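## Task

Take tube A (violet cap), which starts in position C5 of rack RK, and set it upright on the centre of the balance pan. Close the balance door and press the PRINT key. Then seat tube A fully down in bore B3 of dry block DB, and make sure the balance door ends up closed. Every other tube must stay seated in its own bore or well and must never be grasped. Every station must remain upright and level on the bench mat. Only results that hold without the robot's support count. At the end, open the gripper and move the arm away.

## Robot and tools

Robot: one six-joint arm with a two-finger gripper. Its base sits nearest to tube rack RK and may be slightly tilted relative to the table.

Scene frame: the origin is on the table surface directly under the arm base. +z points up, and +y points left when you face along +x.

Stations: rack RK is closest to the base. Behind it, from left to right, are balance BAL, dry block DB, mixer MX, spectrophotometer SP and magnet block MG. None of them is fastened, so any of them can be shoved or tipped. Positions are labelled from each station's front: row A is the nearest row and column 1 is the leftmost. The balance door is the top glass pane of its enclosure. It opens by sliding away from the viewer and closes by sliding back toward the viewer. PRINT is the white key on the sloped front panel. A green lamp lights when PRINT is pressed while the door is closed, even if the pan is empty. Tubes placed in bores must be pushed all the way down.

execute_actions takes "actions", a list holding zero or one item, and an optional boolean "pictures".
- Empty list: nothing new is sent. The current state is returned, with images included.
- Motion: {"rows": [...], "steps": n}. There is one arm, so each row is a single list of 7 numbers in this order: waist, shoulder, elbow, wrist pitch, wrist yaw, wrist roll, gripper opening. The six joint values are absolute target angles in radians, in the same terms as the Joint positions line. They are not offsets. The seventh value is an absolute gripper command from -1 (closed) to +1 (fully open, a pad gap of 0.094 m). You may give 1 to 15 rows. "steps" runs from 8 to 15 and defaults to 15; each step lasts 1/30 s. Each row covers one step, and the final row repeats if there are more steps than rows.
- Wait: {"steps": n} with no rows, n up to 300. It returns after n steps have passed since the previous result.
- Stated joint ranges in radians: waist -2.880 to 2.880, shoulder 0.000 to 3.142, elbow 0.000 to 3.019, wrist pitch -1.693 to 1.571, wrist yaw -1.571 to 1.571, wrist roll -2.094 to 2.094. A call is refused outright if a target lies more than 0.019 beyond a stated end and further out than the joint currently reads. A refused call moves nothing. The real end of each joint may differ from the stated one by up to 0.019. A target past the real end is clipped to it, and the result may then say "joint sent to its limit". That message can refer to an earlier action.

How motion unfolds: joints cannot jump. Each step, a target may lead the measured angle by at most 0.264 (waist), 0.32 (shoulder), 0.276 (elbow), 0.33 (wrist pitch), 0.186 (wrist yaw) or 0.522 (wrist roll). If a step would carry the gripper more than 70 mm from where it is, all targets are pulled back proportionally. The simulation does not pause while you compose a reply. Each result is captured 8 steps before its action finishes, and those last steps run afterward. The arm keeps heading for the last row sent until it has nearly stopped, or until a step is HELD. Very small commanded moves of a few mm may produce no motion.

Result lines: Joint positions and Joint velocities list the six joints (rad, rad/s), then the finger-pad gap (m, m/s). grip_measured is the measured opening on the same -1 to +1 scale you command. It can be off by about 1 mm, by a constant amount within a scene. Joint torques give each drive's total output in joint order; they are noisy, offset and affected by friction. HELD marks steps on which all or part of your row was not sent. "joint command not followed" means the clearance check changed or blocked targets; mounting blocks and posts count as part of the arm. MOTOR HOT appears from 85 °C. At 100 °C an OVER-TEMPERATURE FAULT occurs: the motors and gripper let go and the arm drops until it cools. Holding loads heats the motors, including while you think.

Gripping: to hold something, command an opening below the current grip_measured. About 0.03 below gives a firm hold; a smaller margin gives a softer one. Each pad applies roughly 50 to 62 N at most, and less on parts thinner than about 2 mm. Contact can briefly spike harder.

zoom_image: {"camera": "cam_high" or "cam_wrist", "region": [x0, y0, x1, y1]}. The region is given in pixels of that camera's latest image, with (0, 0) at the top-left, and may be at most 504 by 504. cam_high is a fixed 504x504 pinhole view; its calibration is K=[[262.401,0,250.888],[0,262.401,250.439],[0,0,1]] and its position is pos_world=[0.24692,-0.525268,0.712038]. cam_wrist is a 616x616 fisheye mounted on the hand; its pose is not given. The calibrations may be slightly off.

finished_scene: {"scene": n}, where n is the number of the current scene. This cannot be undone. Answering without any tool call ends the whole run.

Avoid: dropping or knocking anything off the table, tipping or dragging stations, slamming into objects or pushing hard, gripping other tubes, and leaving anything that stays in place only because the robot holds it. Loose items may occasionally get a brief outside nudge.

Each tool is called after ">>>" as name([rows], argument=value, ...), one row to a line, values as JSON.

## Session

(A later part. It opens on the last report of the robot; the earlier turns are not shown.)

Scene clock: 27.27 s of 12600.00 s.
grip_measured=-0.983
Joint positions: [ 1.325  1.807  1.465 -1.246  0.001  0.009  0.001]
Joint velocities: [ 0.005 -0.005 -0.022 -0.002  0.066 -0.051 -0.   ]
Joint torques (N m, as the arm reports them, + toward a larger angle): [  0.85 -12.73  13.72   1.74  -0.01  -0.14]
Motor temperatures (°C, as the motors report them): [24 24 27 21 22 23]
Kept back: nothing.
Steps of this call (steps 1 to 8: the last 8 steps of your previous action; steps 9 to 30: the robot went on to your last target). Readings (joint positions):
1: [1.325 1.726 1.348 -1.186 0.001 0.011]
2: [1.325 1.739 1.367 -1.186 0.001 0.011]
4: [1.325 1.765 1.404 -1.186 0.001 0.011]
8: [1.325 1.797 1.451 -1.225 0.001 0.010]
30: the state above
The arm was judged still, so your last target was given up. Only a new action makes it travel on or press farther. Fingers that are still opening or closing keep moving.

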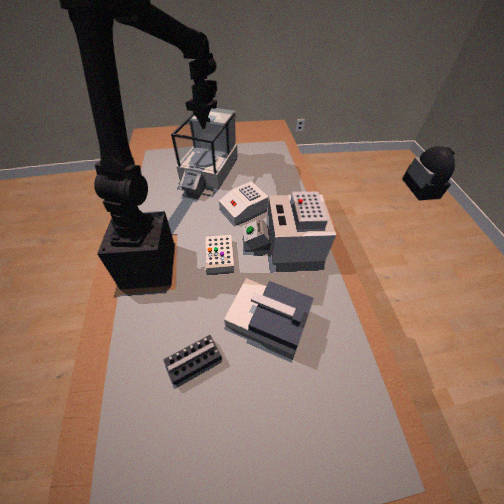

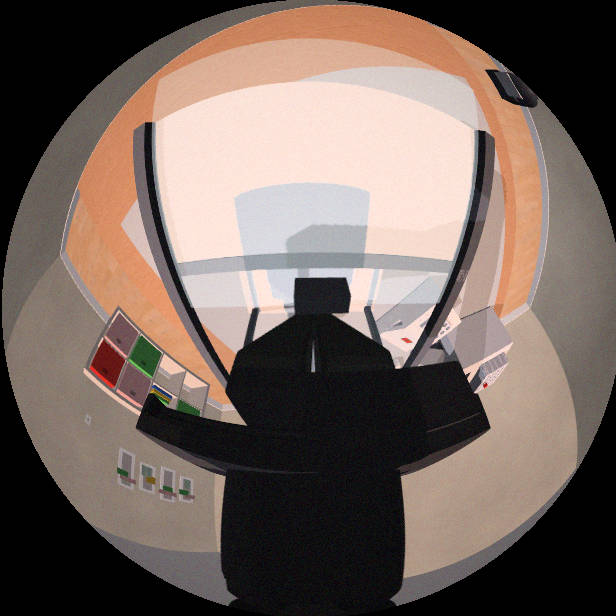

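>>> execute_actions([
  {"rows":[[1.335,1.77,1.45,-1.22,0,0,-1],[1.335,1.74,1.44,-1.24,0,0,-1],[1.335,1.7,1.42,-1.27,0,0,-1],[1.335,1.65,1.4,-1.3,0,0,-1],[1.335,1.6,1.37,-1.3,0,0,-1],[1.335,1.55,1.33,-1.3,0,0,-1],[1.335,1.5,1.28,-1.3,0,0,-1],[1.335,1.45,1.22,-1.3,0,0,-1],[1.335,1.4,1.16,-1.3,0,0,-1],[1.335,1.35,1.1,-1.3,0,0,-1],[1.335,1.3,1.0,-1.25,0,0,-1],[1.2,1.25,0.9,-1.2,0,0,-1],[1.0,1.2,0.8,-1.15,0,0,-0.55],[0.075,1.17,0.6,-0.98,0,0,-0.55]]},
])

>>> execute_actions([
  {"steps":50},
])

>>> execute_actions([
  {"rows":[[0.09,1.2,0.57,-0.92,0,0,-0.55],[0.09,1.23,0.55,-0.87,0,0,-0.55],[0.09,1.26,0.53,-0.82,0,0,-0.55],[0.09,1.29,0.51,-0.77,0,0,-0.55],[0.09,1.32,0.49,-0.72,0,0,-0.55],[0.09,1.35,0.48,-0.68,0,0,-0.55],[0.09,1.38,0.47,-0.64,0,0,-0.55],[0.09,1.41,0.46,-0.6,0,0,-0.55],[0.09,1.44,0.455,-0.57,0,0,-0.55],[0.09,1.46,0.45,-0.55,0,0,-0.55],[0.09,1.48,0.45,-0.53,0,0,-0.55],[0.09,1.5,0.45,-0.505,0,0,-0.55]]},
])

>>> execute_actions([
  {"steps":30},
], pictures=true)

>>> zoom_image(camera="cam_high", region=[190, 220, 250, 280])

Scene clock: 28.80 s of 12600.00 s.
grip_measured=-0.983
Joint positions: [ 1.325  1.672  1.34  -1.273  0.001  0.009  0.001]
Joint velocities: [-0.015 -1.304 -0.94  -0.071 -0.022 -0.051 -0.   ]
Joint torques (N m, as the arm reports them, + toward a larger angle): [  0.76 -18.9    7.9   -0.89  -0.01  -0.13]
Motor temperatures (°C, as the motors report them): [24 24 27 21 22 23]
Steps of this call (steps 1 to 39: nothing new was sent; steps 40 to 46: the first 7 steps of this action). Readings (joint positions):
40: [1.325 1.804 1.461 -1.248 0.001 0.009]
41: [1.325 1.797 1.452 -1.245 0.001 0.009]
43: [1.325 1.771 1.423 -1.252 0.001 0.009]
46: the state above

Scene clock: 30.47 s of 12600.00 s.
grip_measured=-0.552
Joint positions: [ 0.061  1.181  0.583 -0.982  0.002  0.009  0.021]
Joint velocities: [-0.005 -0.005 -0.002 -0.017  0.007 -0.037 -0.001]
Joint torques (N m, as the arm reports them, + toward a larger angle): [ 1.18 -5.72  8.01  0.05  0.   -0.14]
Motor temperatures (°C, as the motors report them): [24 24 27 21 22 23]
Kept back: nothing.
Steps of this call (steps 1 to 8: the last 8 steps of your previous action; steps 9 to 45: the robot went on to your last target; steps 46 to 50: nothing new was sent). Readings (joint positions):
1: [1.325 1.624 1.303 -1.275 0.001 0.009]
2: [1.325 1.568 1.259 -1.277 0.001 0.009]
4: [1.325 1.439 1.153 -1.272 0.001 0.009]
8: [1.234 1.210 0.913 -1.174 -0.005 0.009]
50: the state above
The arm was judged still, so your last target was given up. Only a new action makes it travel on or press farther. Fingers that are still opening or closing keep moving.

Scene clock: 30.70 s of 12600.00 s.
grip_measured=-0.552
Joint positions: [ 0.075  1.306  0.499 -0.729  0.002  0.009  0.021]
Joint velocities: [-0.005  1.089 -0.486  1.214 -0.037 -0.051  0.001]
Joint torques (N m, as the arm reports them, + toward a larger angle): [ 1.11 -4.64  5.76 -0.03  0.   -0.14]
Motor temperatures (°C, as the motors report them): [24 24 27 21 22 23]
Steps of this call (steps 1 to 7: the first 7 steps of this action). Readings (joint positions):
1: [0.062 1.181 0.580 -0.973 0.002 0.009]
2: [0.065 1.185 0.573 -0.948 0.002 0.009]
4: [0.072 1.213 0.549 -0.866 0.002 0.009]
7: the state above

Scene clock: 31.70 s of 12600.00 s.
grip_measured=-0.552
Joint positions: [ 0.075  1.514  0.438 -0.517  0.002  0.009  0.021]
Joint velocities: [-0.005  0.005 -0.002 -0.002 -0.051  0.007  0.   ]
Joint torques (N m, as the arm reports them, + toward a larger angle): [ 1.1  -7.42  4.89  0.38  0.   -0.14]
Motor temperatures (°C, as the motors report them): [24 24 27 21 22 23]
Kept back: nothing.
Steps of this call (steps 1 to 8: the last 8 steps of your previous action; steps 9 to 30: the robot went on to your last target). Readings (joint positions):
1: [0.075 1.344 0.483 -0.688 0.002 0.009]
2: [0.075 1.382 0.469 -0.651 0.002 0.009]
4: [0.075 1.450 0.448 -0.593 0.002 0.009]
8: [0.075 1.516 0.438 -0.532 0.002 0.009]
30: the state above
The arm was judged still, so your last target was given up. Only a new action makes it travel on or press farther. Fingers that are still opening or closing keep moving.

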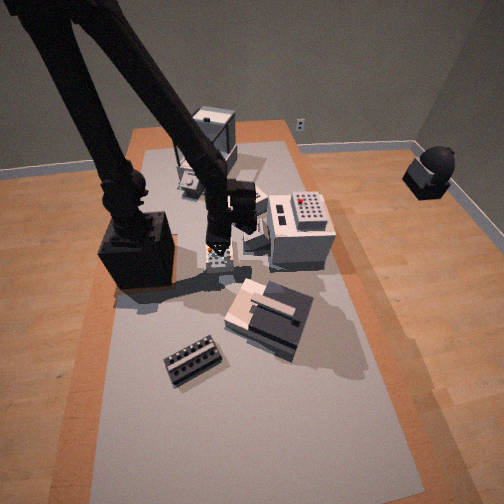

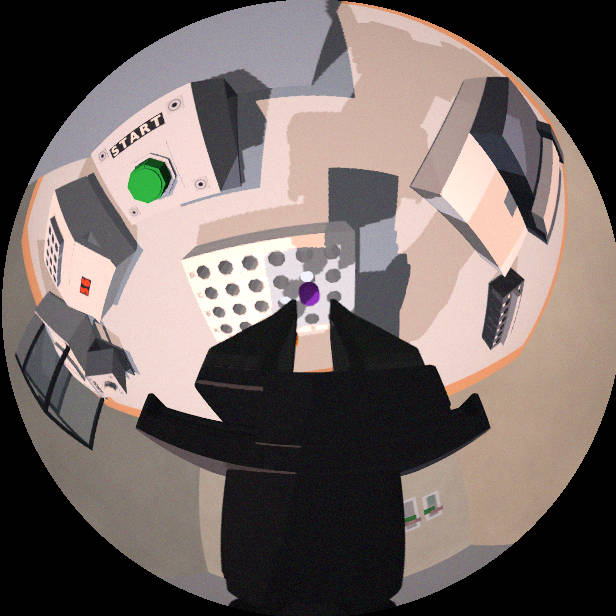

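Region (190, 220, 250, 280) of cam_high's 504x504 image, scaled by 8.400, with more detail than that image has.

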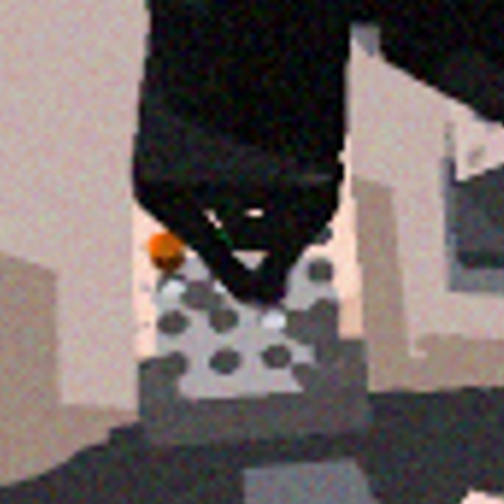

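>>> execute_actions([
  {"rows":[[0.1,1.5,0.45,-0.48,0,0,-0.55],[0.1,1.5,0.45,-0.48,0,0,-0.55],[0.1,1.5,0.45,-0.48,0,0,-0.55],[0.1,1.5,0.45,-0.48,0,0,-0.55],[0.1,1.5,0.45,-0.48,0,0,-0.55],[0.1,1.52,0.45,-0.47,0,0,-0.55],[0.1,1.53,0.45,-0.46,0,0,-0.55],[0.1,1.54,0.45,-0.45,0,0,-0.55],[0.1,1.55,0.45,-0.445,0,0,-0.55]]},
])

>>> execute_actions([
  {"steps":30},
], pictures=true)

>>> zoom_image(camera="cam_wrist", region=[230, 230, 390, 390])

Scene clock: 32.40 s of 12600.00 s.
grip_measured=-0.552
Joint positions: [ 0.084  1.514  0.438 -0.486  0.002  0.009  0.021]
Joint velocities: [-0.005  0.034  0.017  0.173 -0.007  0.007  0.001]
Joint torques (N m, as the arm reports them, + toward a larger angle): [ 1.12 -4.93  4.82  0.46  0.   -0.14]
Motor temperatures (°C, as the motors report them): [24 24 27 21 22 23]
Steps of this call (steps 1 to 14: nothing new was sent; steps 15 to 21: the first 7 steps of this action). Readings (joint positions):
15: [0.076 1.514 0.438 -0.512 0.002 0.009]
16: [0.078 1.514 0.438 -0.506 0.002 0.009]
18: [0.082 1.514 0.438 -0.495 0.002 0.009]
21: the state above

Scene clock: 33.40 s of 12600.00 s.
grip_measured=-0.552
Joint positions: [ 0.084  1.548  0.438 -0.457  0.002  0.009  0.021]
Joint velocities: [-0.015 -0.005 -0.002 -0.007 -0.022 -0.022 -0.   ]
Joint torques (N m, as the arm reports them, + toward a larger angle): [ 1.13 -6.42  4.66  0.46 -0.01 -0.13]
Motor temperatures (°C, as the motors report them): [24 24 27 21 22 23]
Kept back: nothing.
Steps of this call (steps 1 to 8: the last 8 steps of your previous action; steps 9 to 30: the robot went on to your last target). Readings (joint positions):
1: [0.084 1.517 0.438 -0.479 0.002 0.009]
2: [0.084 1.522 0.438 -0.470 0.002 0.009]
4: [0.084 1.536 0.438 -0.460 0.002 0.009]
8: [0.084 1.548 0.438 -0.458 0.002 0.009]
30: the state above
The arm was judged still, so your last target was given up. Only a new action makes it travel on or press farther. Fingers that are still opening or closing keep moving.

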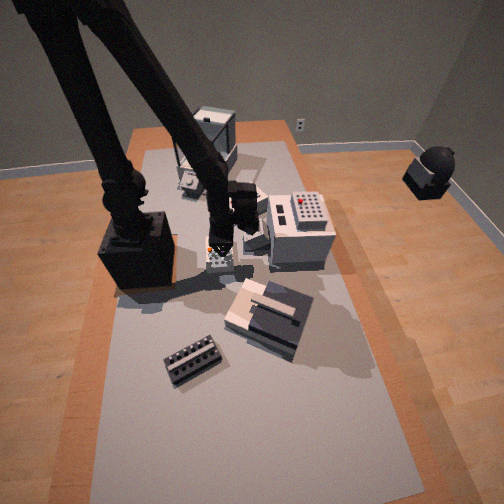

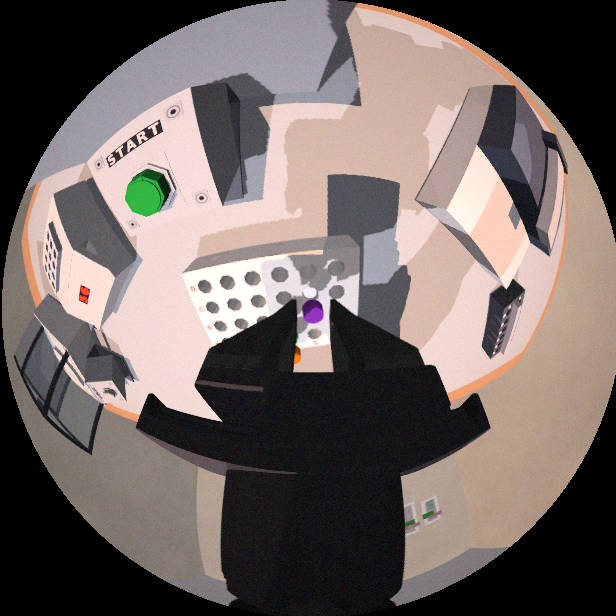

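Region (230, 230, 390, 390) of cam_wrist's 616x616 image, scaled by 3.150, with more detail than that image has.

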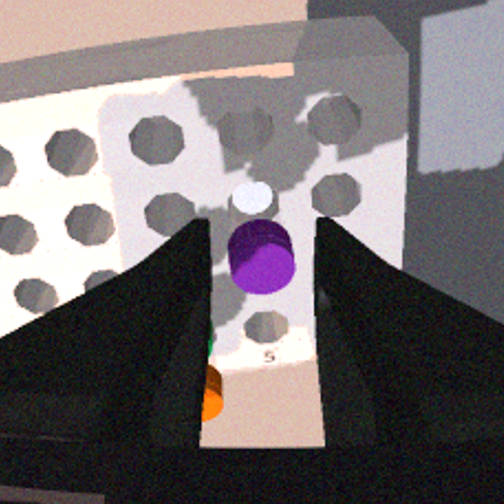

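>>> execute_actions([
  {"rows":[[0.1,1.56,0.44,-0.435,0,0,-0.55],[0.1,1.57,0.435,-0.425,0,0,-0.55],[0.1,1.58,0.43,-0.415,0,0,-0.55],[0.1,1.59,0.428,-0.4,0,0,-0.55]]},
])

>>> execute_actions([
  {"steps":30},
], pictures=true)

>>> zoom_image(camera="cam_wrist", region=[230, 230, 390, 390])

Scene clock: 34.00 s of 12600.00 s.
grip_measured=-0.552
Joint positions: [ 0.084  1.582  0.431 -0.415  0.002  0.009  0.021]
Joint velocities: [-0.005  0.132 -0.037  0.042 -0.007  0.022 -0.002]
Joint torques (N m, as the arm reports them, + toward a larger angle): [ 1.11 -6.84  3.38  0.39  0.   -0.13]
Motor temperatures (°C, as the motors report them): [24 24 27 21 22 23]
Steps of this call (steps 1 to 11: nothing new was sent; steps 12 to 18: the first 7 steps of this action). Readings (joint positions):
12: [0.084 1.548 0.438 -0.456 0.002 0.009]
13: [0.084 1.550 0.437 -0.451 0.002 0.009]
15: [0.084 1.561 0.435 -0.432 0.002 0.009]
18: the state above

Scene clock: 35.00 s of 12600.00 s.
grip_measured=-0.552
Joint positions: [ 0.084  1.589  0.426 -0.412  0.002  0.009  0.021]
Joint velocities: [-0.005 -0.005  0.007 -0.017  0.022 -0.007  0.001]
Joint torques (N m, as the arm reports them, + toward a larger angle): [ 1.09 -6.59  3.52  0.42  0.   -0.13]
Motor temperatures (°C, as the motors report them): [24 24 27 21 22 23]
Kept back: nothing.
Steps of this call (steps 1 to 8: the last 8 steps of your previous action; steps 9 to 15: the robot went on to your last target; steps 16 to 30: nothing new was sent). Readings (joint positions):
1: [0.084 1.586 0.429 -0.414 0.002 0.009]
2: [0.084 1.588 0.428 -0.414 0.002 0.009]
4: [0.084 1.589 0.426 -0.414 0.002 0.009]
8: [0.084 1.589 0.426 -0.412 0.002 0.009]
30: the state above
The arm was judged still, so your last target was given up. Only a new action makes it travel on or press farther. Fingers that are still opening or closing keep moving.

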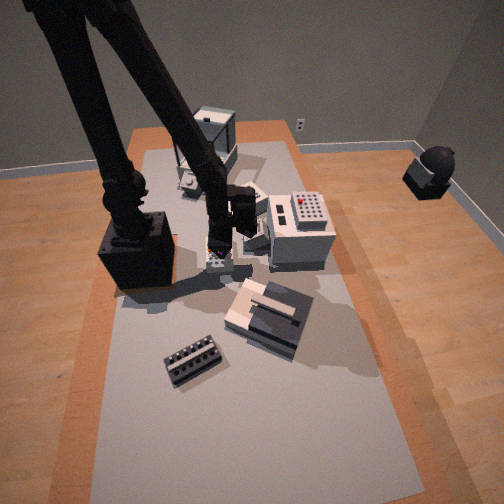

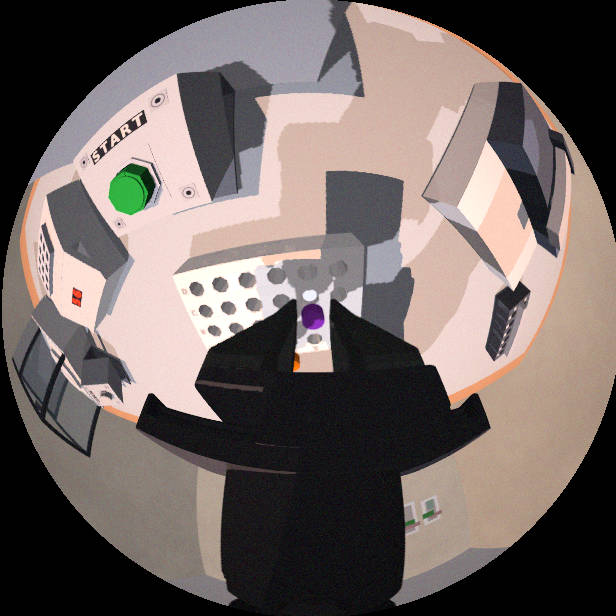

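Region (230, 230, 390, 390) of cam_wrist's 616x616 image, scaled by 3.150, with more detail than that image has.

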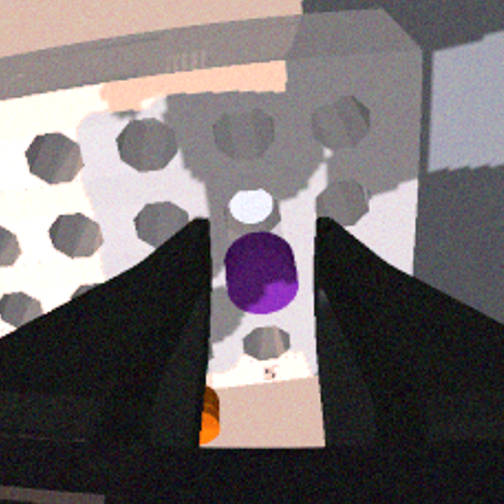

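Try closing (cap ≈14 mm).

>>> execute_actions([
  {"rows":[[0.1,1.59,0.428,-0.4,0,0,-0.62],[0.1,1.59,0.428,-0.4,0,0,-0.66],[0.1,1.59,0.428,-0.4,0,0,-0.69],[0.1,1.59,0.428,-0.4,0,0,-0.72],[0.1,1.59,0.428,-0.4,0,0,-0.75]]},
])

>>> execute_actions([
  {"steps":15},
], pictures=true)

>>> zoom_image(camera="cam_wrist", region=[230, 230, 390, 390])

Scene clock: 35.57 s of 12600.00 s.
grip_measured=-0.741
Joint positions: [ 0.084  1.589  0.426 -0.412  0.002  0.009  0.012]
Joint velocities: [-0.015 -0.005 -0.027  0.002 -0.007 -0.007 -0.   ]
Joint torques (N m, as the arm reports them, + toward a larger angle): [ 1.11 -6.59  3.51  0.42  0.   -0.14]
Motor temperatures (°C, as the motors report them): [24 24 27 21 22 23]
Steps of this call (steps 1 to 10: nothing new was sent; steps 11 to 17: the first 7 steps of this action). Readings (joint positions):
11: [0.084 1.589 0.426 -0.412 0.002 0.009]
12: [0.084 1.589 0.426 -0.412 0.002 0.009]
14: [0.084 1.589 0.426 -0.412 0.002 0.009]
17: the state above

Scene clock: 36.07 s of 12600.00 s.
grip_measured=-0.741
Joint positions: [ 0.084  1.589  0.426 -0.412  0.002  0.009  0.012]
Joint velocities: [-0.005 -0.034 -0.007  0.007 -0.007 -0.007  0.001]
Joint torques (N m, as the arm reports them, + toward a larger angle): [ 1.12 -6.55  3.52  0.42  0.   -0.13]
Motor temperatures (°C, as the motors report them): [24 24 27 21 22 23]
Kept back: nothing.
Steps of this call (steps 1 to 8: the last 8 steps of your previous action; steps 9 to 15: the robot went on to your last target). Readings (joint positions):
1: [0.084 1.589 0.426 -0.412 0.002 0.009]
2: [0.084 1.589 0.426 -0.412 0.002 0.009]
4: [0.084 1.589 0.426 -0.412 0.002 0.009]
8: [0.084 1.589 0.426 -0.412 0.002 0.009]
15: the state above
The arm was judged still, so your last target was given up. Only a new action makes it travel on or press farther. Fingers that are still opening or closing keep moving.

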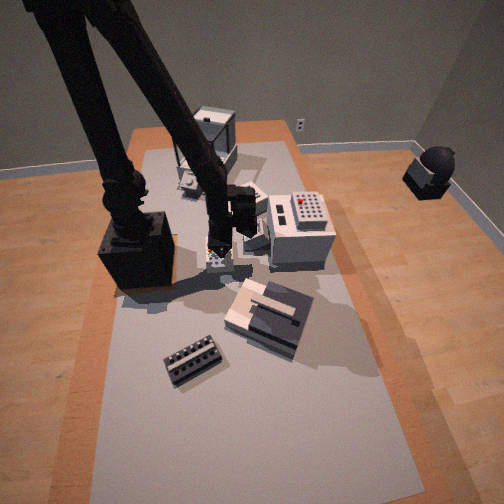

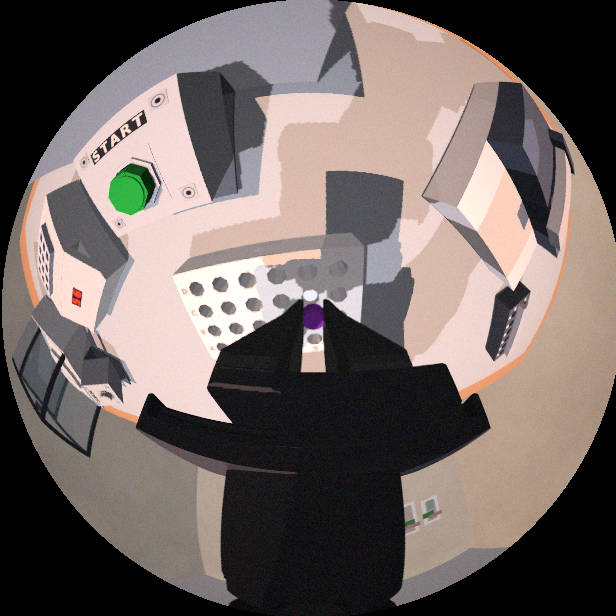

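Region (230, 230, 390, 390) of cam_wrist's 616x616 image, scaled by 3.150, with more detail than that image has.

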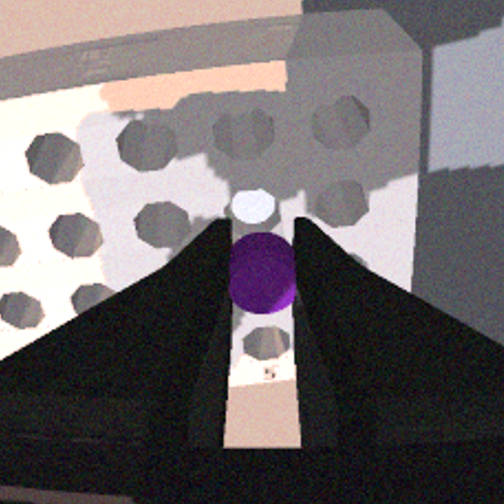

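>>> execute_actions([
  {"rows":[[0.1,1.59,0.45,-0.41,0,0,-0.775],[0.1,1.59,0.455,-0.41,0,0,-0.775],[0.1,1.57,0.458,-0.43,0,0,-0.775],[0.1,1.555,0.461,-0.45,0,0,-0.775],[0.1,1.54,0.464,-0.47,0,0,-0.775],[0.1,1.525,0.467,-0.49,0,0,-0.775],[0.1,1.51,0.47,-0.51,0,0,-0.775],[0.1,1.495,0.473,-0.525,0,0,-0.775],[0.1,1.48,0.477,-0.545,0,0,-0.775],[0.1,1.465,0.481,-0.565,0,0,-0.775],[0.1,1.45,0.485,-0.585,0,0,-0.775],[0.1,1.435,0.49,-0.6,0,0,-0.775],[0.1,1.42,0.495,-0.62,0,0,-0.775],[0.1,1.4,0.5,-0.645,0,0,-0.775],[0.1,1.38,0.508,-0.67,0,0,-0.775]]},
])

>>> execute_actions([
  {"steps":25},
], pictures=true)

>>> zoom_image(camera="cam_high", region=[180, 200, 260, 280])

Scene clock: 36.83 s of 12600.00 s.
grip_measured=-0.760
Joint positions: [ 0.084  1.561  0.436 -0.464  0.002  0.009  0.011]
Joint velocities: [ 0.005 -0.415  0.09  -0.545 -0.007  0.037 -0.001]
Joint torques (N m, as the arm reports them, + toward a larger angle): [ 1.18 -8.79  5.75 -0.19  0.   -0.13]
Motor temperatures (°C, as the motors report them): [24 24 26 21 22 23]
Steps of this call (steps 1 to 16: nothing new was sent; steps 17 to 23: the first 7 steps of this action). Readings (joint positions):
17: [0.084 1.589 0.426 -0.412 0.002 0.009]
18: [0.084 1.589 0.426 -0.412 0.002 0.009]
20: [0.084 1.587 0.428 -0.420 0.002 0.009]
23: the state above

Scene clock: 37.67 s of 12600.00 s.
grip_measured=-0.760
Joint positions: [ 0.084  1.38   0.477 -0.661  0.002  0.009  0.011]
Joint velocities: [-0.005 -0.005 -0.007 -0.012 -0.007  0.007  0.001]
Joint torques (N m, as the arm reports them, + toward a larger angle): [ 1.13 -5.81  7.37 -0.28  0.   -0.14]
Motor temperatures (°C, as the motors report them): [24 24 26 21 22 23]
Kept back: nothing.
Steps of this call (steps 1 to 8: the last 8 steps of your previous action; steps 9 to 25: the robot went on to your last target). Readings (joint positions):
1: [0.084 1.546 0.438 -0.482 0.002 0.009]
2: [0.084 1.529 0.441 -0.500 0.002 0.009]
4: [0.084 1.493 0.447 -0.538 0.002 0.009]
8: [0.084 1.425 0.463 -0.616 0.002 0.009]
25: the state above

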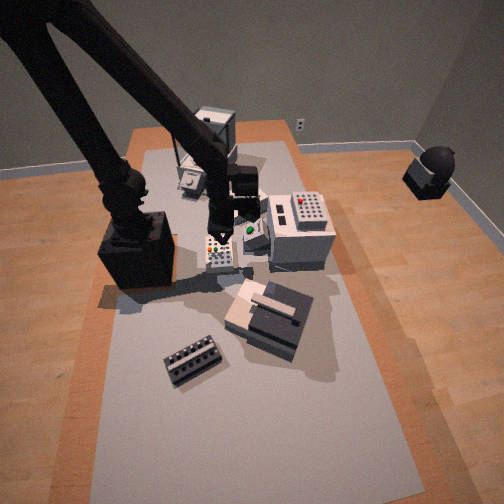

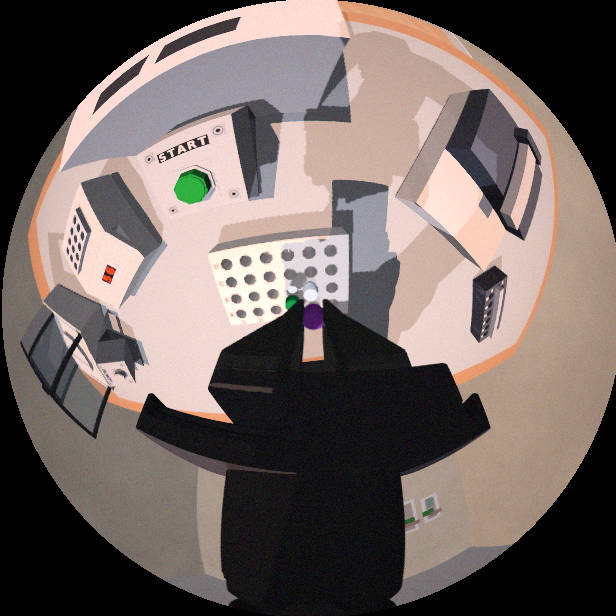

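Region (180, 200, 260, 280) of cam_high's 504x504 image, scaled by 6.300, with more detail than that image has.

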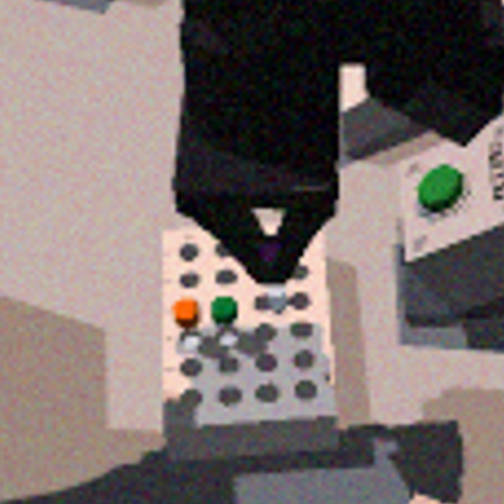

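>>> execute_actions([
  {"rows":[[0.1,1.35,0.56,-0.75,0,0,-0.785],[0.1,1.33,0.62,-0.83,0,0,-0.785],[0.1,1.31,0.68,-0.91,0,0,-0.785],[0.1,1.3,0.74,-0.98,0,0,-0.785],[0.1,1.3,0.8,-1.04,0,0,-0.785],[0.15,1.3,0.86,-1.1,0,0,-0.785],[0.25,1.3,0.92,-1.16,0,0,-0.785],[0.35,1.3,0.98,-1.22,0,0,-0.785],[0.45,1.3,1.04,-1.28,0,0,-0.785],[0.55,1.3,1.1,-1.34,0,0,-0.785],[0.65,1.3,1.15,-1.39,0,0,-0.785],[0.75,1.3,1.15,-1.39,0,0,-0.785],[0.9,1.3,1.15,-1.39,0,0,-0.785],[1.05,1.3,1.15,-1.39,0,0,-0.785],[1.335,1.3,1.15,-1.39,0,0,-0.785]]},
])

>>> execute_actions([
  {"steps":30},
])

>>> execute_actions([
  {"rows":[[1.335,1.33,1.19,-1.39,0,0,-0.785],[1.335,1.36,1.22,-1.39,0,0,-0.785],[1.335,1.39,1.25,-1.39,0,0,-0.785],[1.335,1.42,1.28,-1.39,0,0,-0.785],[1.335,1.45,1.31,-1.39,0,0,-0.785],[1.335,1.48,1.34,-1.39,0,0,-0.785],[1.335,1.51,1.37,-1.39,0,0,-0.785],[1.335,1.54,1.4,-1.38,0,0,-0.785],[1.335,1.57,1.42,-1.38,0,0,-0.785],[1.335,1.6,1.44,-1.37,0,0,-0.785],[1.335,1.63,1.46,-1.36,0,0,-0.785]]},
])

>>> execute_actions([
  {"steps":30},
], pictures=true)

>>> zoom_image(camera="cam_high", region=[140, 40, 280, 180])

Scene clock: 38.77 s of 12600.00 s.
grip_measured=-0.767
Joint positions: [ 0.094  1.345  0.658 -0.956  0.003  0.009  0.011]
Joint velocities: [ 0.366 -0.122  1.126 -1.219  0.007  0.007  0.   ]
Joint torques (N m, as the arm reports them, + toward a larger angle): [ 3.91 -7.59  9.27 -0.07 -0.1  -0.09]
Motor temperatures (°C, as the motors report them): [24 24 27 21 22 23]
Steps of this call (steps 1 to 15: the robot went on to your last target; steps 16 to 26: nothing new was sent; steps 27 to 33: the first 7 steps of this action). Readings (joint positions):
27: [0.084 1.380 0.483 -0.676 0.002 0.009]
28: [0.084 1.377 0.498 -0.720 0.002 0.009]
30: [0.084 1.364 0.550 -0.827 0.002 0.009]
33: the state above

Scene clock: 39.77 s of 12600.00 s.
grip_measured=-0.767
Joint positions: [ 1.362  1.318  1.099 -1.38  -0.004  0.009  0.011]
Joint velocities: [-0.19  -0.034 -0.012 -0.002  0.095 -0.022  0.001]
Joint torques (N m, as the arm reports them, + toward a larger angle): [ -0.58 -10.53  11.39  -0.51   0.12  -0.14]
Motor temperatures (°C, as the motors report them): [24 24 27 21 22 23]
Kept back: nothing.
Steps of this call (steps 1 to 8: the last 8 steps of your previous action; steps 9 to 30: the robot went on to your last target). Readings (joint positions):
1: [0.114 1.341 0.697 -0.997 0.004 0.009]
2: [0.144 1.338 0.737 -1.039 0.005 0.009]
4: [0.220 1.336 0.814 -1.129 0.005 0.009]
8: [0.384 1.336 0.951 -1.256 0.005 0.009]
30: the state above

Scene clock: 40.00 s of 12600.00 s.
grip_measured=-0.767
Joint positions: [ 1.346  1.434  1.269 -1.392 -0.002  0.009  0.011]
Joint velocities: [ 0.005  0.933  1.116 -0.007  0.051  0.007 -0.001]
Joint torques (N m, as the arm reports them, + toward a larger angle): [-0.89 -9.6  10.31 -0.06  0.12 -0.14]
Motor temperatures (°C, as the motors report them): [24 24 27 21 22 23]
Steps of this call (steps 1 to 7: the first 7 steps of this action). Readings (joint positions):
1: [1.357 1.318 1.103 -1.381 -0.003 0.009]
2: [1.352 1.323 1.112 -1.385 -0.002 0.009]
4: [1.347 1.351 1.159 -1.391 -0.002 0.009]
7: the state above

Scene clock: 41.00 s of 12600.00 s.
grip_measured=-0.767
Joint positions: [ 1.346  1.651  1.424 -1.361 -0.002  0.009  0.011]
Joint velocities: [-0.005 -0.015 -0.012 -0.002  0.007  0.007  0.001]
Joint torques (N m, as the arm reports them, + toward a larger angle): [ -0.52 -15.48  10.23  -0.14   0.11  -0.14]
Motor temperatures (°C, as the motors report them): [24 24 27 21 22 23]
Kept back: nothing.
Steps of this call (steps 1 to 8: the last 8 steps of your previous action; steps 9 to 30: the robot went on to your last target). Readings (joint positions):
1: [1.346 1.466 1.307 -1.391 -0.002 0.009]
2: [1.346 1.499 1.341 -1.389 -0.002 0.009]
4: [1.346 1.562 1.395 -1.380 -0.002 0.009]
8: [1.346 1.644 1.424 -1.361 -0.002 0.009]
30: the state above
The arm was judged still, so your last target was given up. Only a new action makes it travel on or press farther. Fingers that are still opening or closing keep moving.

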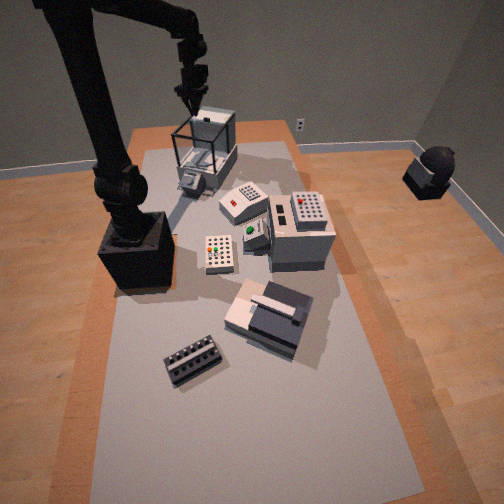

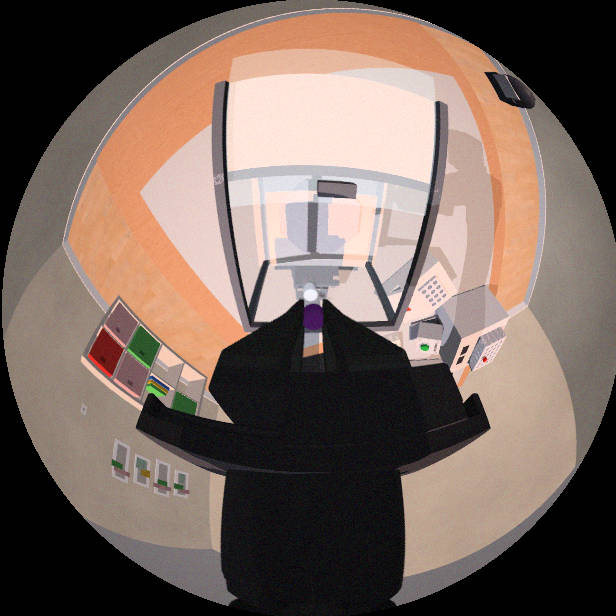

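Region (140, 40, 280, 180) of cam_high's 504x504 image, scaled by 3.600, with more detail than that image has.

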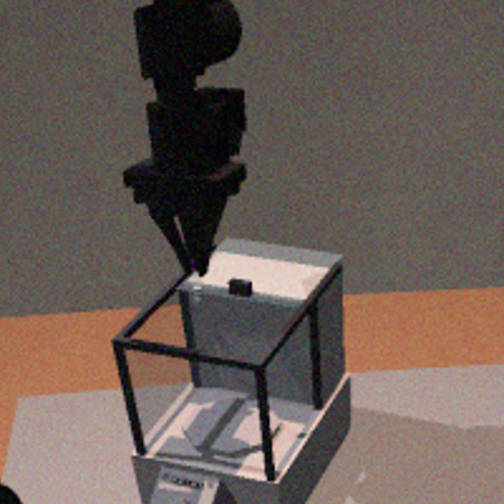

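>>> execute_actions([
  {"rows":[[1.31,1.64,1.42,-1.34,0,0,-0.785],[1.31,1.64,1.4,-1.32,0,0,-0.785],[1.31,1.64,1.38,-1.3,0,0,-0.785],[1.31,1.64,1.36,-1.28,0,0,-0.785],[1.31,1.642,1.34,-1.255,0,0,-0.785],[1.31,1.645,1.32,-1.235,0,0,-0.785],[1.31,1.648,1.3,-1.21,0,0,-0.785],[1.31,1.651,1.28,-1.185,0,0,-0.785],[1.31,1.654,1.26,-1.165,0,0,-0.785],[1.31,1.657,1.24,-1.14,0,0,-0.785],[1.31,1.66,1.22,-1.11,0,0,-0.785],[1.31,1.665,1.2,-1.075,0,0,-0.785]]},
])

>>> execute_actions([
  {"steps":30},
], pictures=true)

>>> zoom_image(camera="cam_high", region=[150, 70, 260, 180])

Scene clock: 41.93 s of 12600.00 s.
grip_measured=-0.767
Joint positions: [ 1.325  1.648  1.336 -1.261 -0.002  0.009  0.011]
Joint velocities: [-0.093 -0.005 -0.672  0.632  0.007 -0.022  0.001]
Joint torques (N m, as the arm reports them, + toward a larger angle): [ -0.25 -13.24   7.65  -0.09   0.12  -0.14]
Motor temperatures (°C, as the motors report them): [24 24 27 21 22 23]
Steps of this call (steps 1 to 21: nothing new was sent; steps 22 to 28: the first 7 steps of this action). Readings (joint positions):
22: [1.345 1.651 1.423 -1.359 -0.002 0.009]
23: [1.343 1.651 1.418 -1.352 -0.002 0.009]
25: [1.336 1.649 1.396 -1.321 -0.002 0.009]
28: the state above

Scene clock: 42.93 s of 12600.00 s.
grip_measured=-0.767
Joint positions: [ 1.321  1.675  1.185 -1.086 -0.002  0.009  0.011]
Joint velocities: [-0.005  0.005  0.002 -0.007 -0.037 -0.095  0.   ]
Joint torques (N m, as the arm reports them, + toward a larger angle): [ -0.54 -14.23   7.76   0.25   0.12  -0.14]
Motor temperatures (°C, as the motors report them): [24 24 27 21 22 23]
Kept back: nothing.
Steps of this call (steps 1 to 8: the last 8 steps of your previous action; steps 9 to 30: the robot went on to your last target). Readings (joint positions):
1: [1.323 1.648 1.312 -1.238 -0.002 0.009]
2: [1.321 1.648 1.290 -1.217 -0.002 0.009]
4: [1.321 1.650 1.246 -1.172 -0.002 0.009]
8: [1.321 1.665 1.189 -1.101 -0.002 0.009]
30: the state above
The arm was judged still, so your last target was given up. Only a new action makes it travel on or press farther. Fingers that are still opening or closing keep moving.

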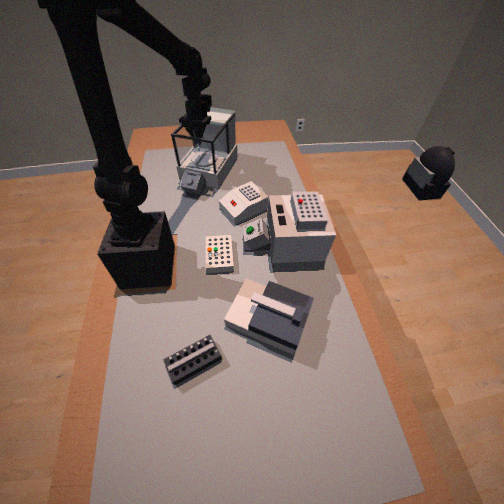

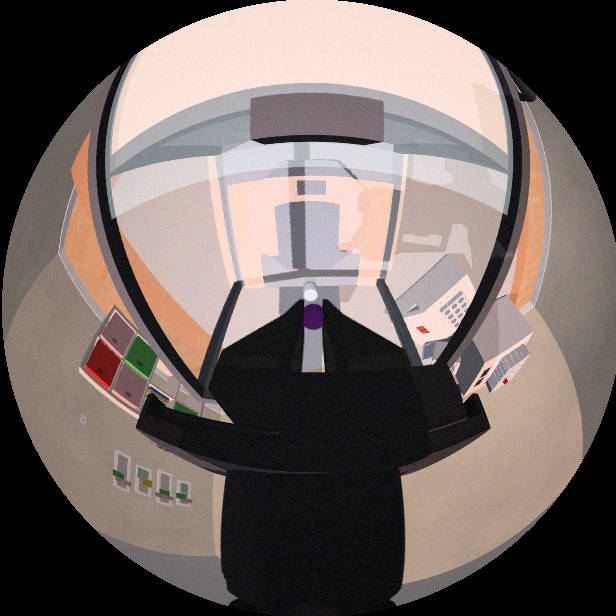

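Region (150, 70, 260, 180) of cam_high's 504x504 image, scaled by 4.582, with more detail than that image has.

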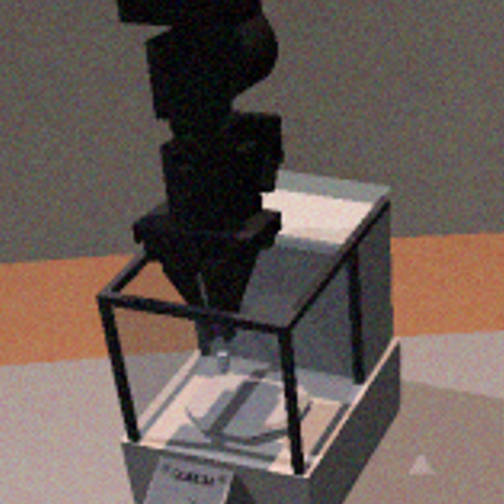

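>>> execute_actions([
  {"rows":[[1.31,1.672,1.192,-1.06,0,0,-0.785],[1.31,1.679,1.184,-1.045,0,0,-0.785],[1.31,1.686,1.177,-1.03,0,0,-0.785],[1.31,1.693,1.17,-1.015,0,0,-0.785],[1.31,1.7,1.163,-1.0,0,0,-0.785],[1.31,1.707,1.156,-0.985,0,0,-0.785],[1.31,1.714,1.149,-0.97,0,0,-0.785],[1.31,1.721,1.142,-0.955,0,0,-0.785]]},
])

>>> execute_actions([
  {"steps":30},
], pictures=true)

>>> zoom_image(camera="cam_high", region=[150, 70, 260, 180])

Scene clock: 44.77 s of 12600.00 s.
grip_measured=-0.767
Joint positions: [ 1.321  1.684  1.162 -1.008 -0.002  0.009  0.011]
Joint velocities: [-0.005  0.142 -0.193  0.398 -0.037  0.022  0.   ]
Joint torques (N m, as the arm reports them, + toward a larger angle): [ -0.56 -11.77   6.41   0.14   0.12  -0.14]
Motor temperatures (°C, as the motors report them): [24 24 27 21 22 23]
Steps of this call (steps 1 to 48: nothing new was sent; steps 49 to 55: the first 7 steps of this action). Readings (joint positions):
49: [1.321 1.675 1.185 -1.083 -0.002 0.009]
50: [1.321 1.675 1.184 -1.076 -0.002 0.009]
52: [1.321 1.675 1.178 -1.052 -0.002 0.009]
55: the state above

Scene clock: 45.77 s of 12600.00 s.
grip_measured=-0.767
Joint positions: [ 1.321  1.712  1.143 -0.961 -0.002  0.009  0.011]
Joint velocities: [-0.015 -0.005  0.012  0.002  0.022  0.022  0.001]
Joint torques (N m, as the arm reports them, + toward a larger angle): [ -0.66 -12.72   6.36   0.15   0.11  -0.14]
Motor temperatures (°C, as the motors report them): [24 24 27 21 22 23]
Kept back: nothing.
Steps of this call (steps 1 to 8: the last 8 steps of your previous action; steps 9 to 30: the robot went on to your last target). Readings (joint positions):
1: [1.321 1.690 1.156 -0.993 -0.002 0.009]
2: [1.321 1.697 1.150 -0.981 -0.002 0.009]
4: [1.321 1.710 1.143 -0.967 -0.002 0.009]
8: [1.321 1.712 1.143 -0.961 -0.002 0.009]
30: the state above
The arm was judged still, so your last target was given up. Only a new action makes it travel on or press farther. Fingers that are still opening or closing keep moving.

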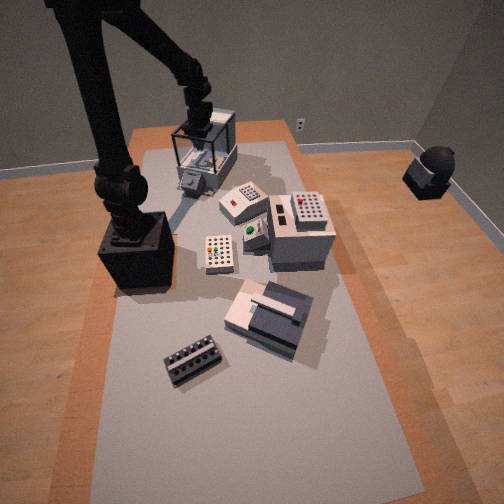

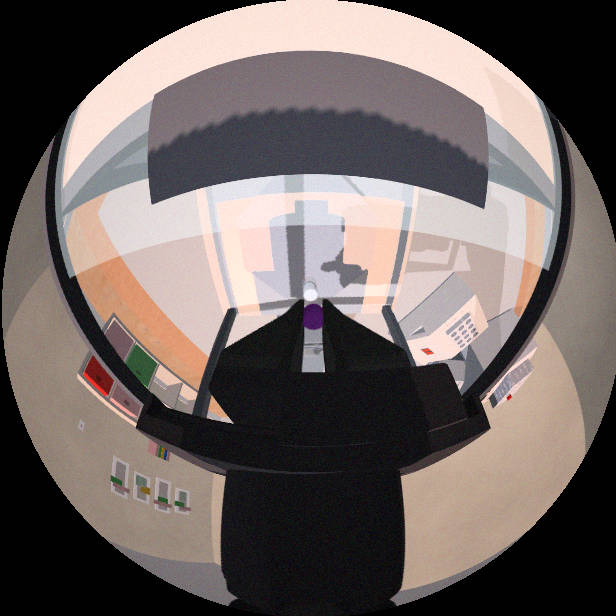

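Region (150, 70, 260, 180) of cam_high's 504x504 image, scaled by 4.582, with more detail than that image has.

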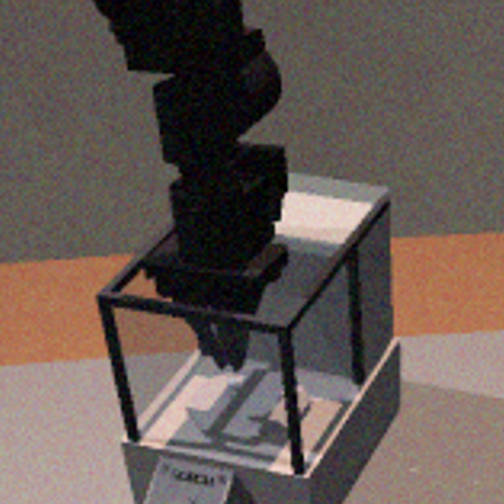

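>>> execute_actions([
  {"rows":[[1.31,1.715,1.135,-0.965,0,0,-0.785],[1.31,1.715,1.128,-0.96,0,0,-0.785],[1.31,1.715,1.121,-0.955,0,0,-0.785],[1.31,1.715,1.114,-0.945,0,0,-0.785],[1.31,1.715,1.107,-0.935,0,0,-0.785],[1.31,1.715,1.1,-0.925,0,0,-0.785],[1.31,1.715,1.093,-0.915,0,0,-0.785],[1.31,1.715,1.088,-0.9,0,0,-0.785]]},
])

>>> execute_actions([
  {"steps":30},
], pictures=true)

>>> zoom_image(camera="cam_high", region=[160, 100, 250, 190])

Scene clock: 46.77 s of 12600.00 s.
grip_measured=-0.767
Joint positions: [ 1.321  1.708  1.125 -0.929 -0.002  0.009  0.011]
Joint velocities: [-0.005 -0.063 -0.129  0.3    0.007  0.022  0.   ]
Joint torques (N m, as the arm reports them, + toward a larger angle): [ -0.56 -12.51   4.64  -0.32   0.1   -0.14]
Motor temperatures (°C, as the motors report them): [24 24 27 21 22 23]
Steps of this call (steps 1 to 23: nothing new was sent; steps 24 to 30: the first 7 steps of this action). Readings (joint positions):
24: [1.321 1.712 1.142 -0.961 -0.002 0.009]
25: [1.321 1.712 1.141 -0.961 -0.002 0.009]
27: [1.321 1.712 1.138 -0.955 -0.002 0.009]
30: the state above

Scene clock: 47.77 s of 12600.00 s.
grip_measured=-0.767
Joint positions: [ 1.321  1.702  1.11  -0.896 -0.002  0.009  0.011]
Joint velocities: [-0.015  0.005  0.017 -0.002 -0.081  0.022 -0.001]
Joint torques (N m, as the arm reports them, + toward a larger angle): [ -0.52 -12.2    4.74  -0.12   0.1   -0.14]
Motor temperatures (°C, as the motors report them): [24 24 27 21 22 23]
Kept back: nothing.
Steps of this call (steps 1 to 8: the last 8 steps of your previous action; steps 9 to 30: the robot went on to your last target). Readings (joint positions):
1: [1.321 1.705 1.120 -0.918 -0.002 0.009]
2: [1.321 1.704 1.116 -0.908 -0.002 0.009]
4: [1.321 1.702 1.111 -0.899 -0.002 0.009]
8: [1.321 1.702 1.110 -0.896 -0.002 0.009]
30: the state above
The arm was judged still, so your last target was given up. Only a new action makes it travel on or press farther. Fingers that are still opening or closing keep moving.

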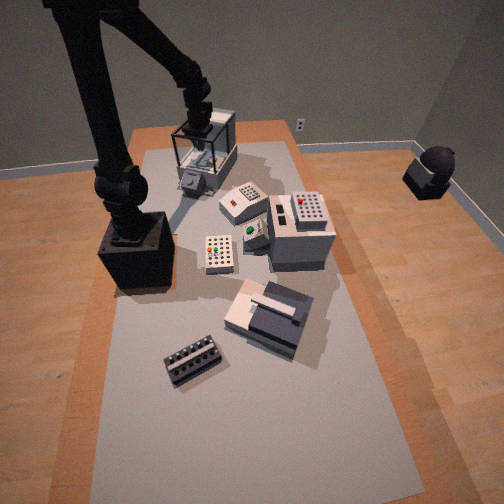

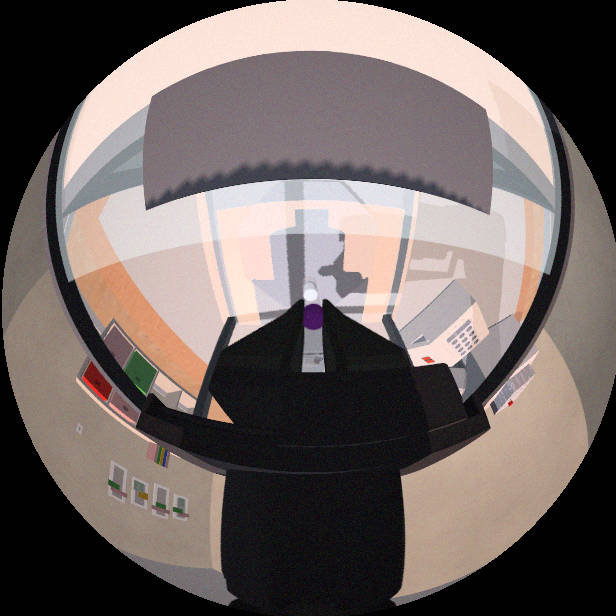

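Region (160, 100, 250, 190) of cam_high's 504x504 image, scaled by 5.600, with more detail than that image has.

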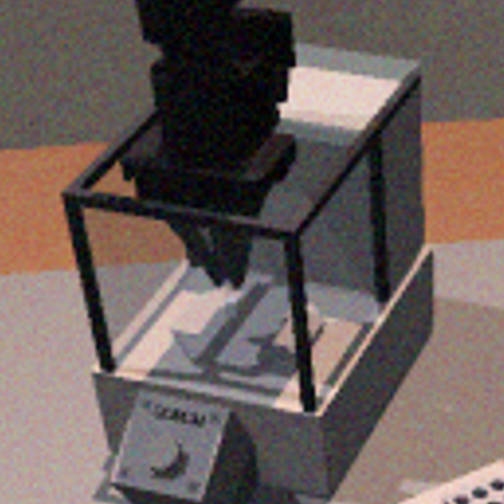

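>>> execute_actions([
  {"rows":[[1.31,1.69,1.16,-0.93,0,0,-0.785],[1.31,1.68,1.18,-0.95,0,0,-0.785],[1.31,1.67,1.2,-0.97,0,0,-0.785],[1.31,1.66,1.21,-0.99,0,0,-0.785],[1.31,1.65,1.21,-1.0,0,0,-0.785],[1.31,1.645,1.21,-1.02,0,0,-0.785],[1.31,1.645,1.21,-1.02,0,0.15,-0.785],[1.31,1.645,1.21,-1.02,0,0.3,-0.785],[1.31,1.645,1.21,-1.02,0,0.45,-0.785],[1.31,1.645,1.21,-1.02,0,0.6,-0.785],[1.31,1.645,1.21,-1.02,0,0.75,-0.785],[1.31,1.645,1.21,-1.02,0,0.9,-0.785],[1.31,1.645,1.21,-1.02,0,1.0,-0.785]]},
])

>>> execute_actions([
  {"steps":40},
], pictures=true)

>>> zoom_image(camera="cam_high", region=[150, 70, 260, 180])

Scene clock: 48.80 s of 12600.00 s.
grip_measured=-0.767
Joint positions: [ 1.321  1.687  1.157 -0.991 -0.002  0.028  0.011]
Joint velocities: [-0.005 -0.22   0.125 -0.315  0.007  0.711 -0.   ]
Joint torques (N m, as the arm reports them, + toward a larger angle): [ -0.61 -15.63   9.84  -0.2    0.12   0.15]
Motor temperatures (°C, as the motors report them): [24 24 27 21 22 23]
Steps of this call (steps 1 to 24: nothing new was sent; steps 25 to 31: the first 7 steps of this action). Readings (joint positions):
25: [1.321 1.701 1.113 -0.899 -0.002 0.009]
26: [1.321 1.701 1.118 -0.911 -0.002 0.009]
28: [1.321 1.700 1.134 -0.946 -0.002 0.009]
31: the state above

Scene clock: 50.13 s of 12600.00 s.
grip_measured=-0.767
Joint positions: [ 1.321  1.655  1.17  -1.011 -0.002  0.984  0.011]
Joint velocities: [-0.005  0.005 -0.007  0.007  0.022 -0.022  0.   ]
Joint torques (N m, as the arm reports them, + toward a larger angle): [ -0.61 -14.     9.8   -0.35   0.17   0.15]
Motor temperatures (°C, as the motors report them): [24 24 27 21 22 23]
Kept back: nothing.
Steps of this call (steps 1 to 8: the last 8 steps of your previous action; steps 9 to 40: the robot went on to your last target). Readings (joint positions):
1: [1.321 1.680 1.161 -0.999 -0.002 0.072]
2: [1.321 1.672 1.164 -1.003 -0.002 0.137]
4: [1.321 1.660 1.167 -1.008 -0.002 0.315]
8: [1.321 1.655 1.170 -1.009 -0.002 0.679]
40: the state above

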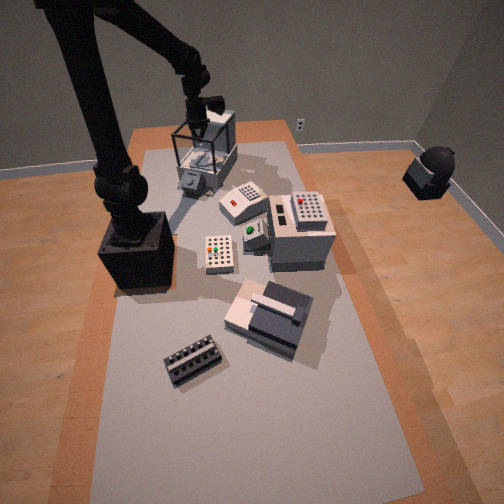

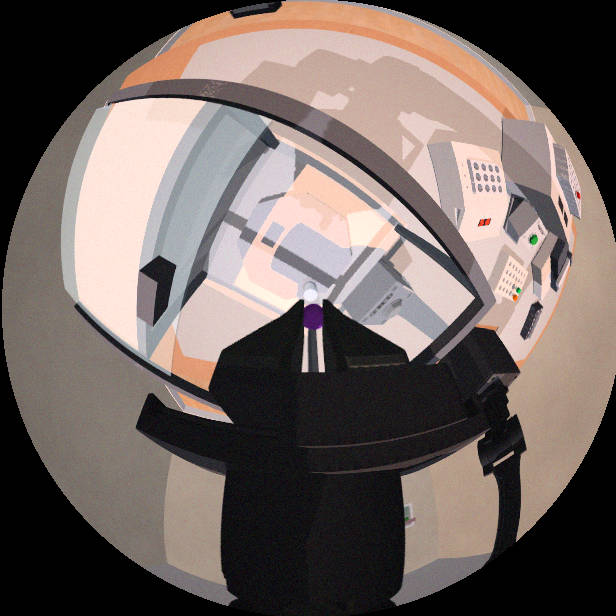

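Region (150, 70, 260, 180) of cam_high's 504x504 image, scaled by 4.582, with more detail than that image has.

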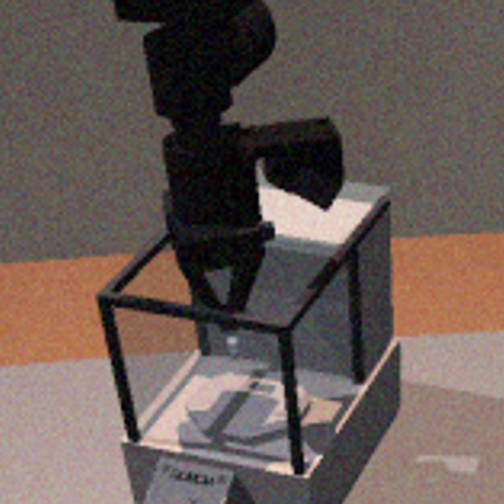

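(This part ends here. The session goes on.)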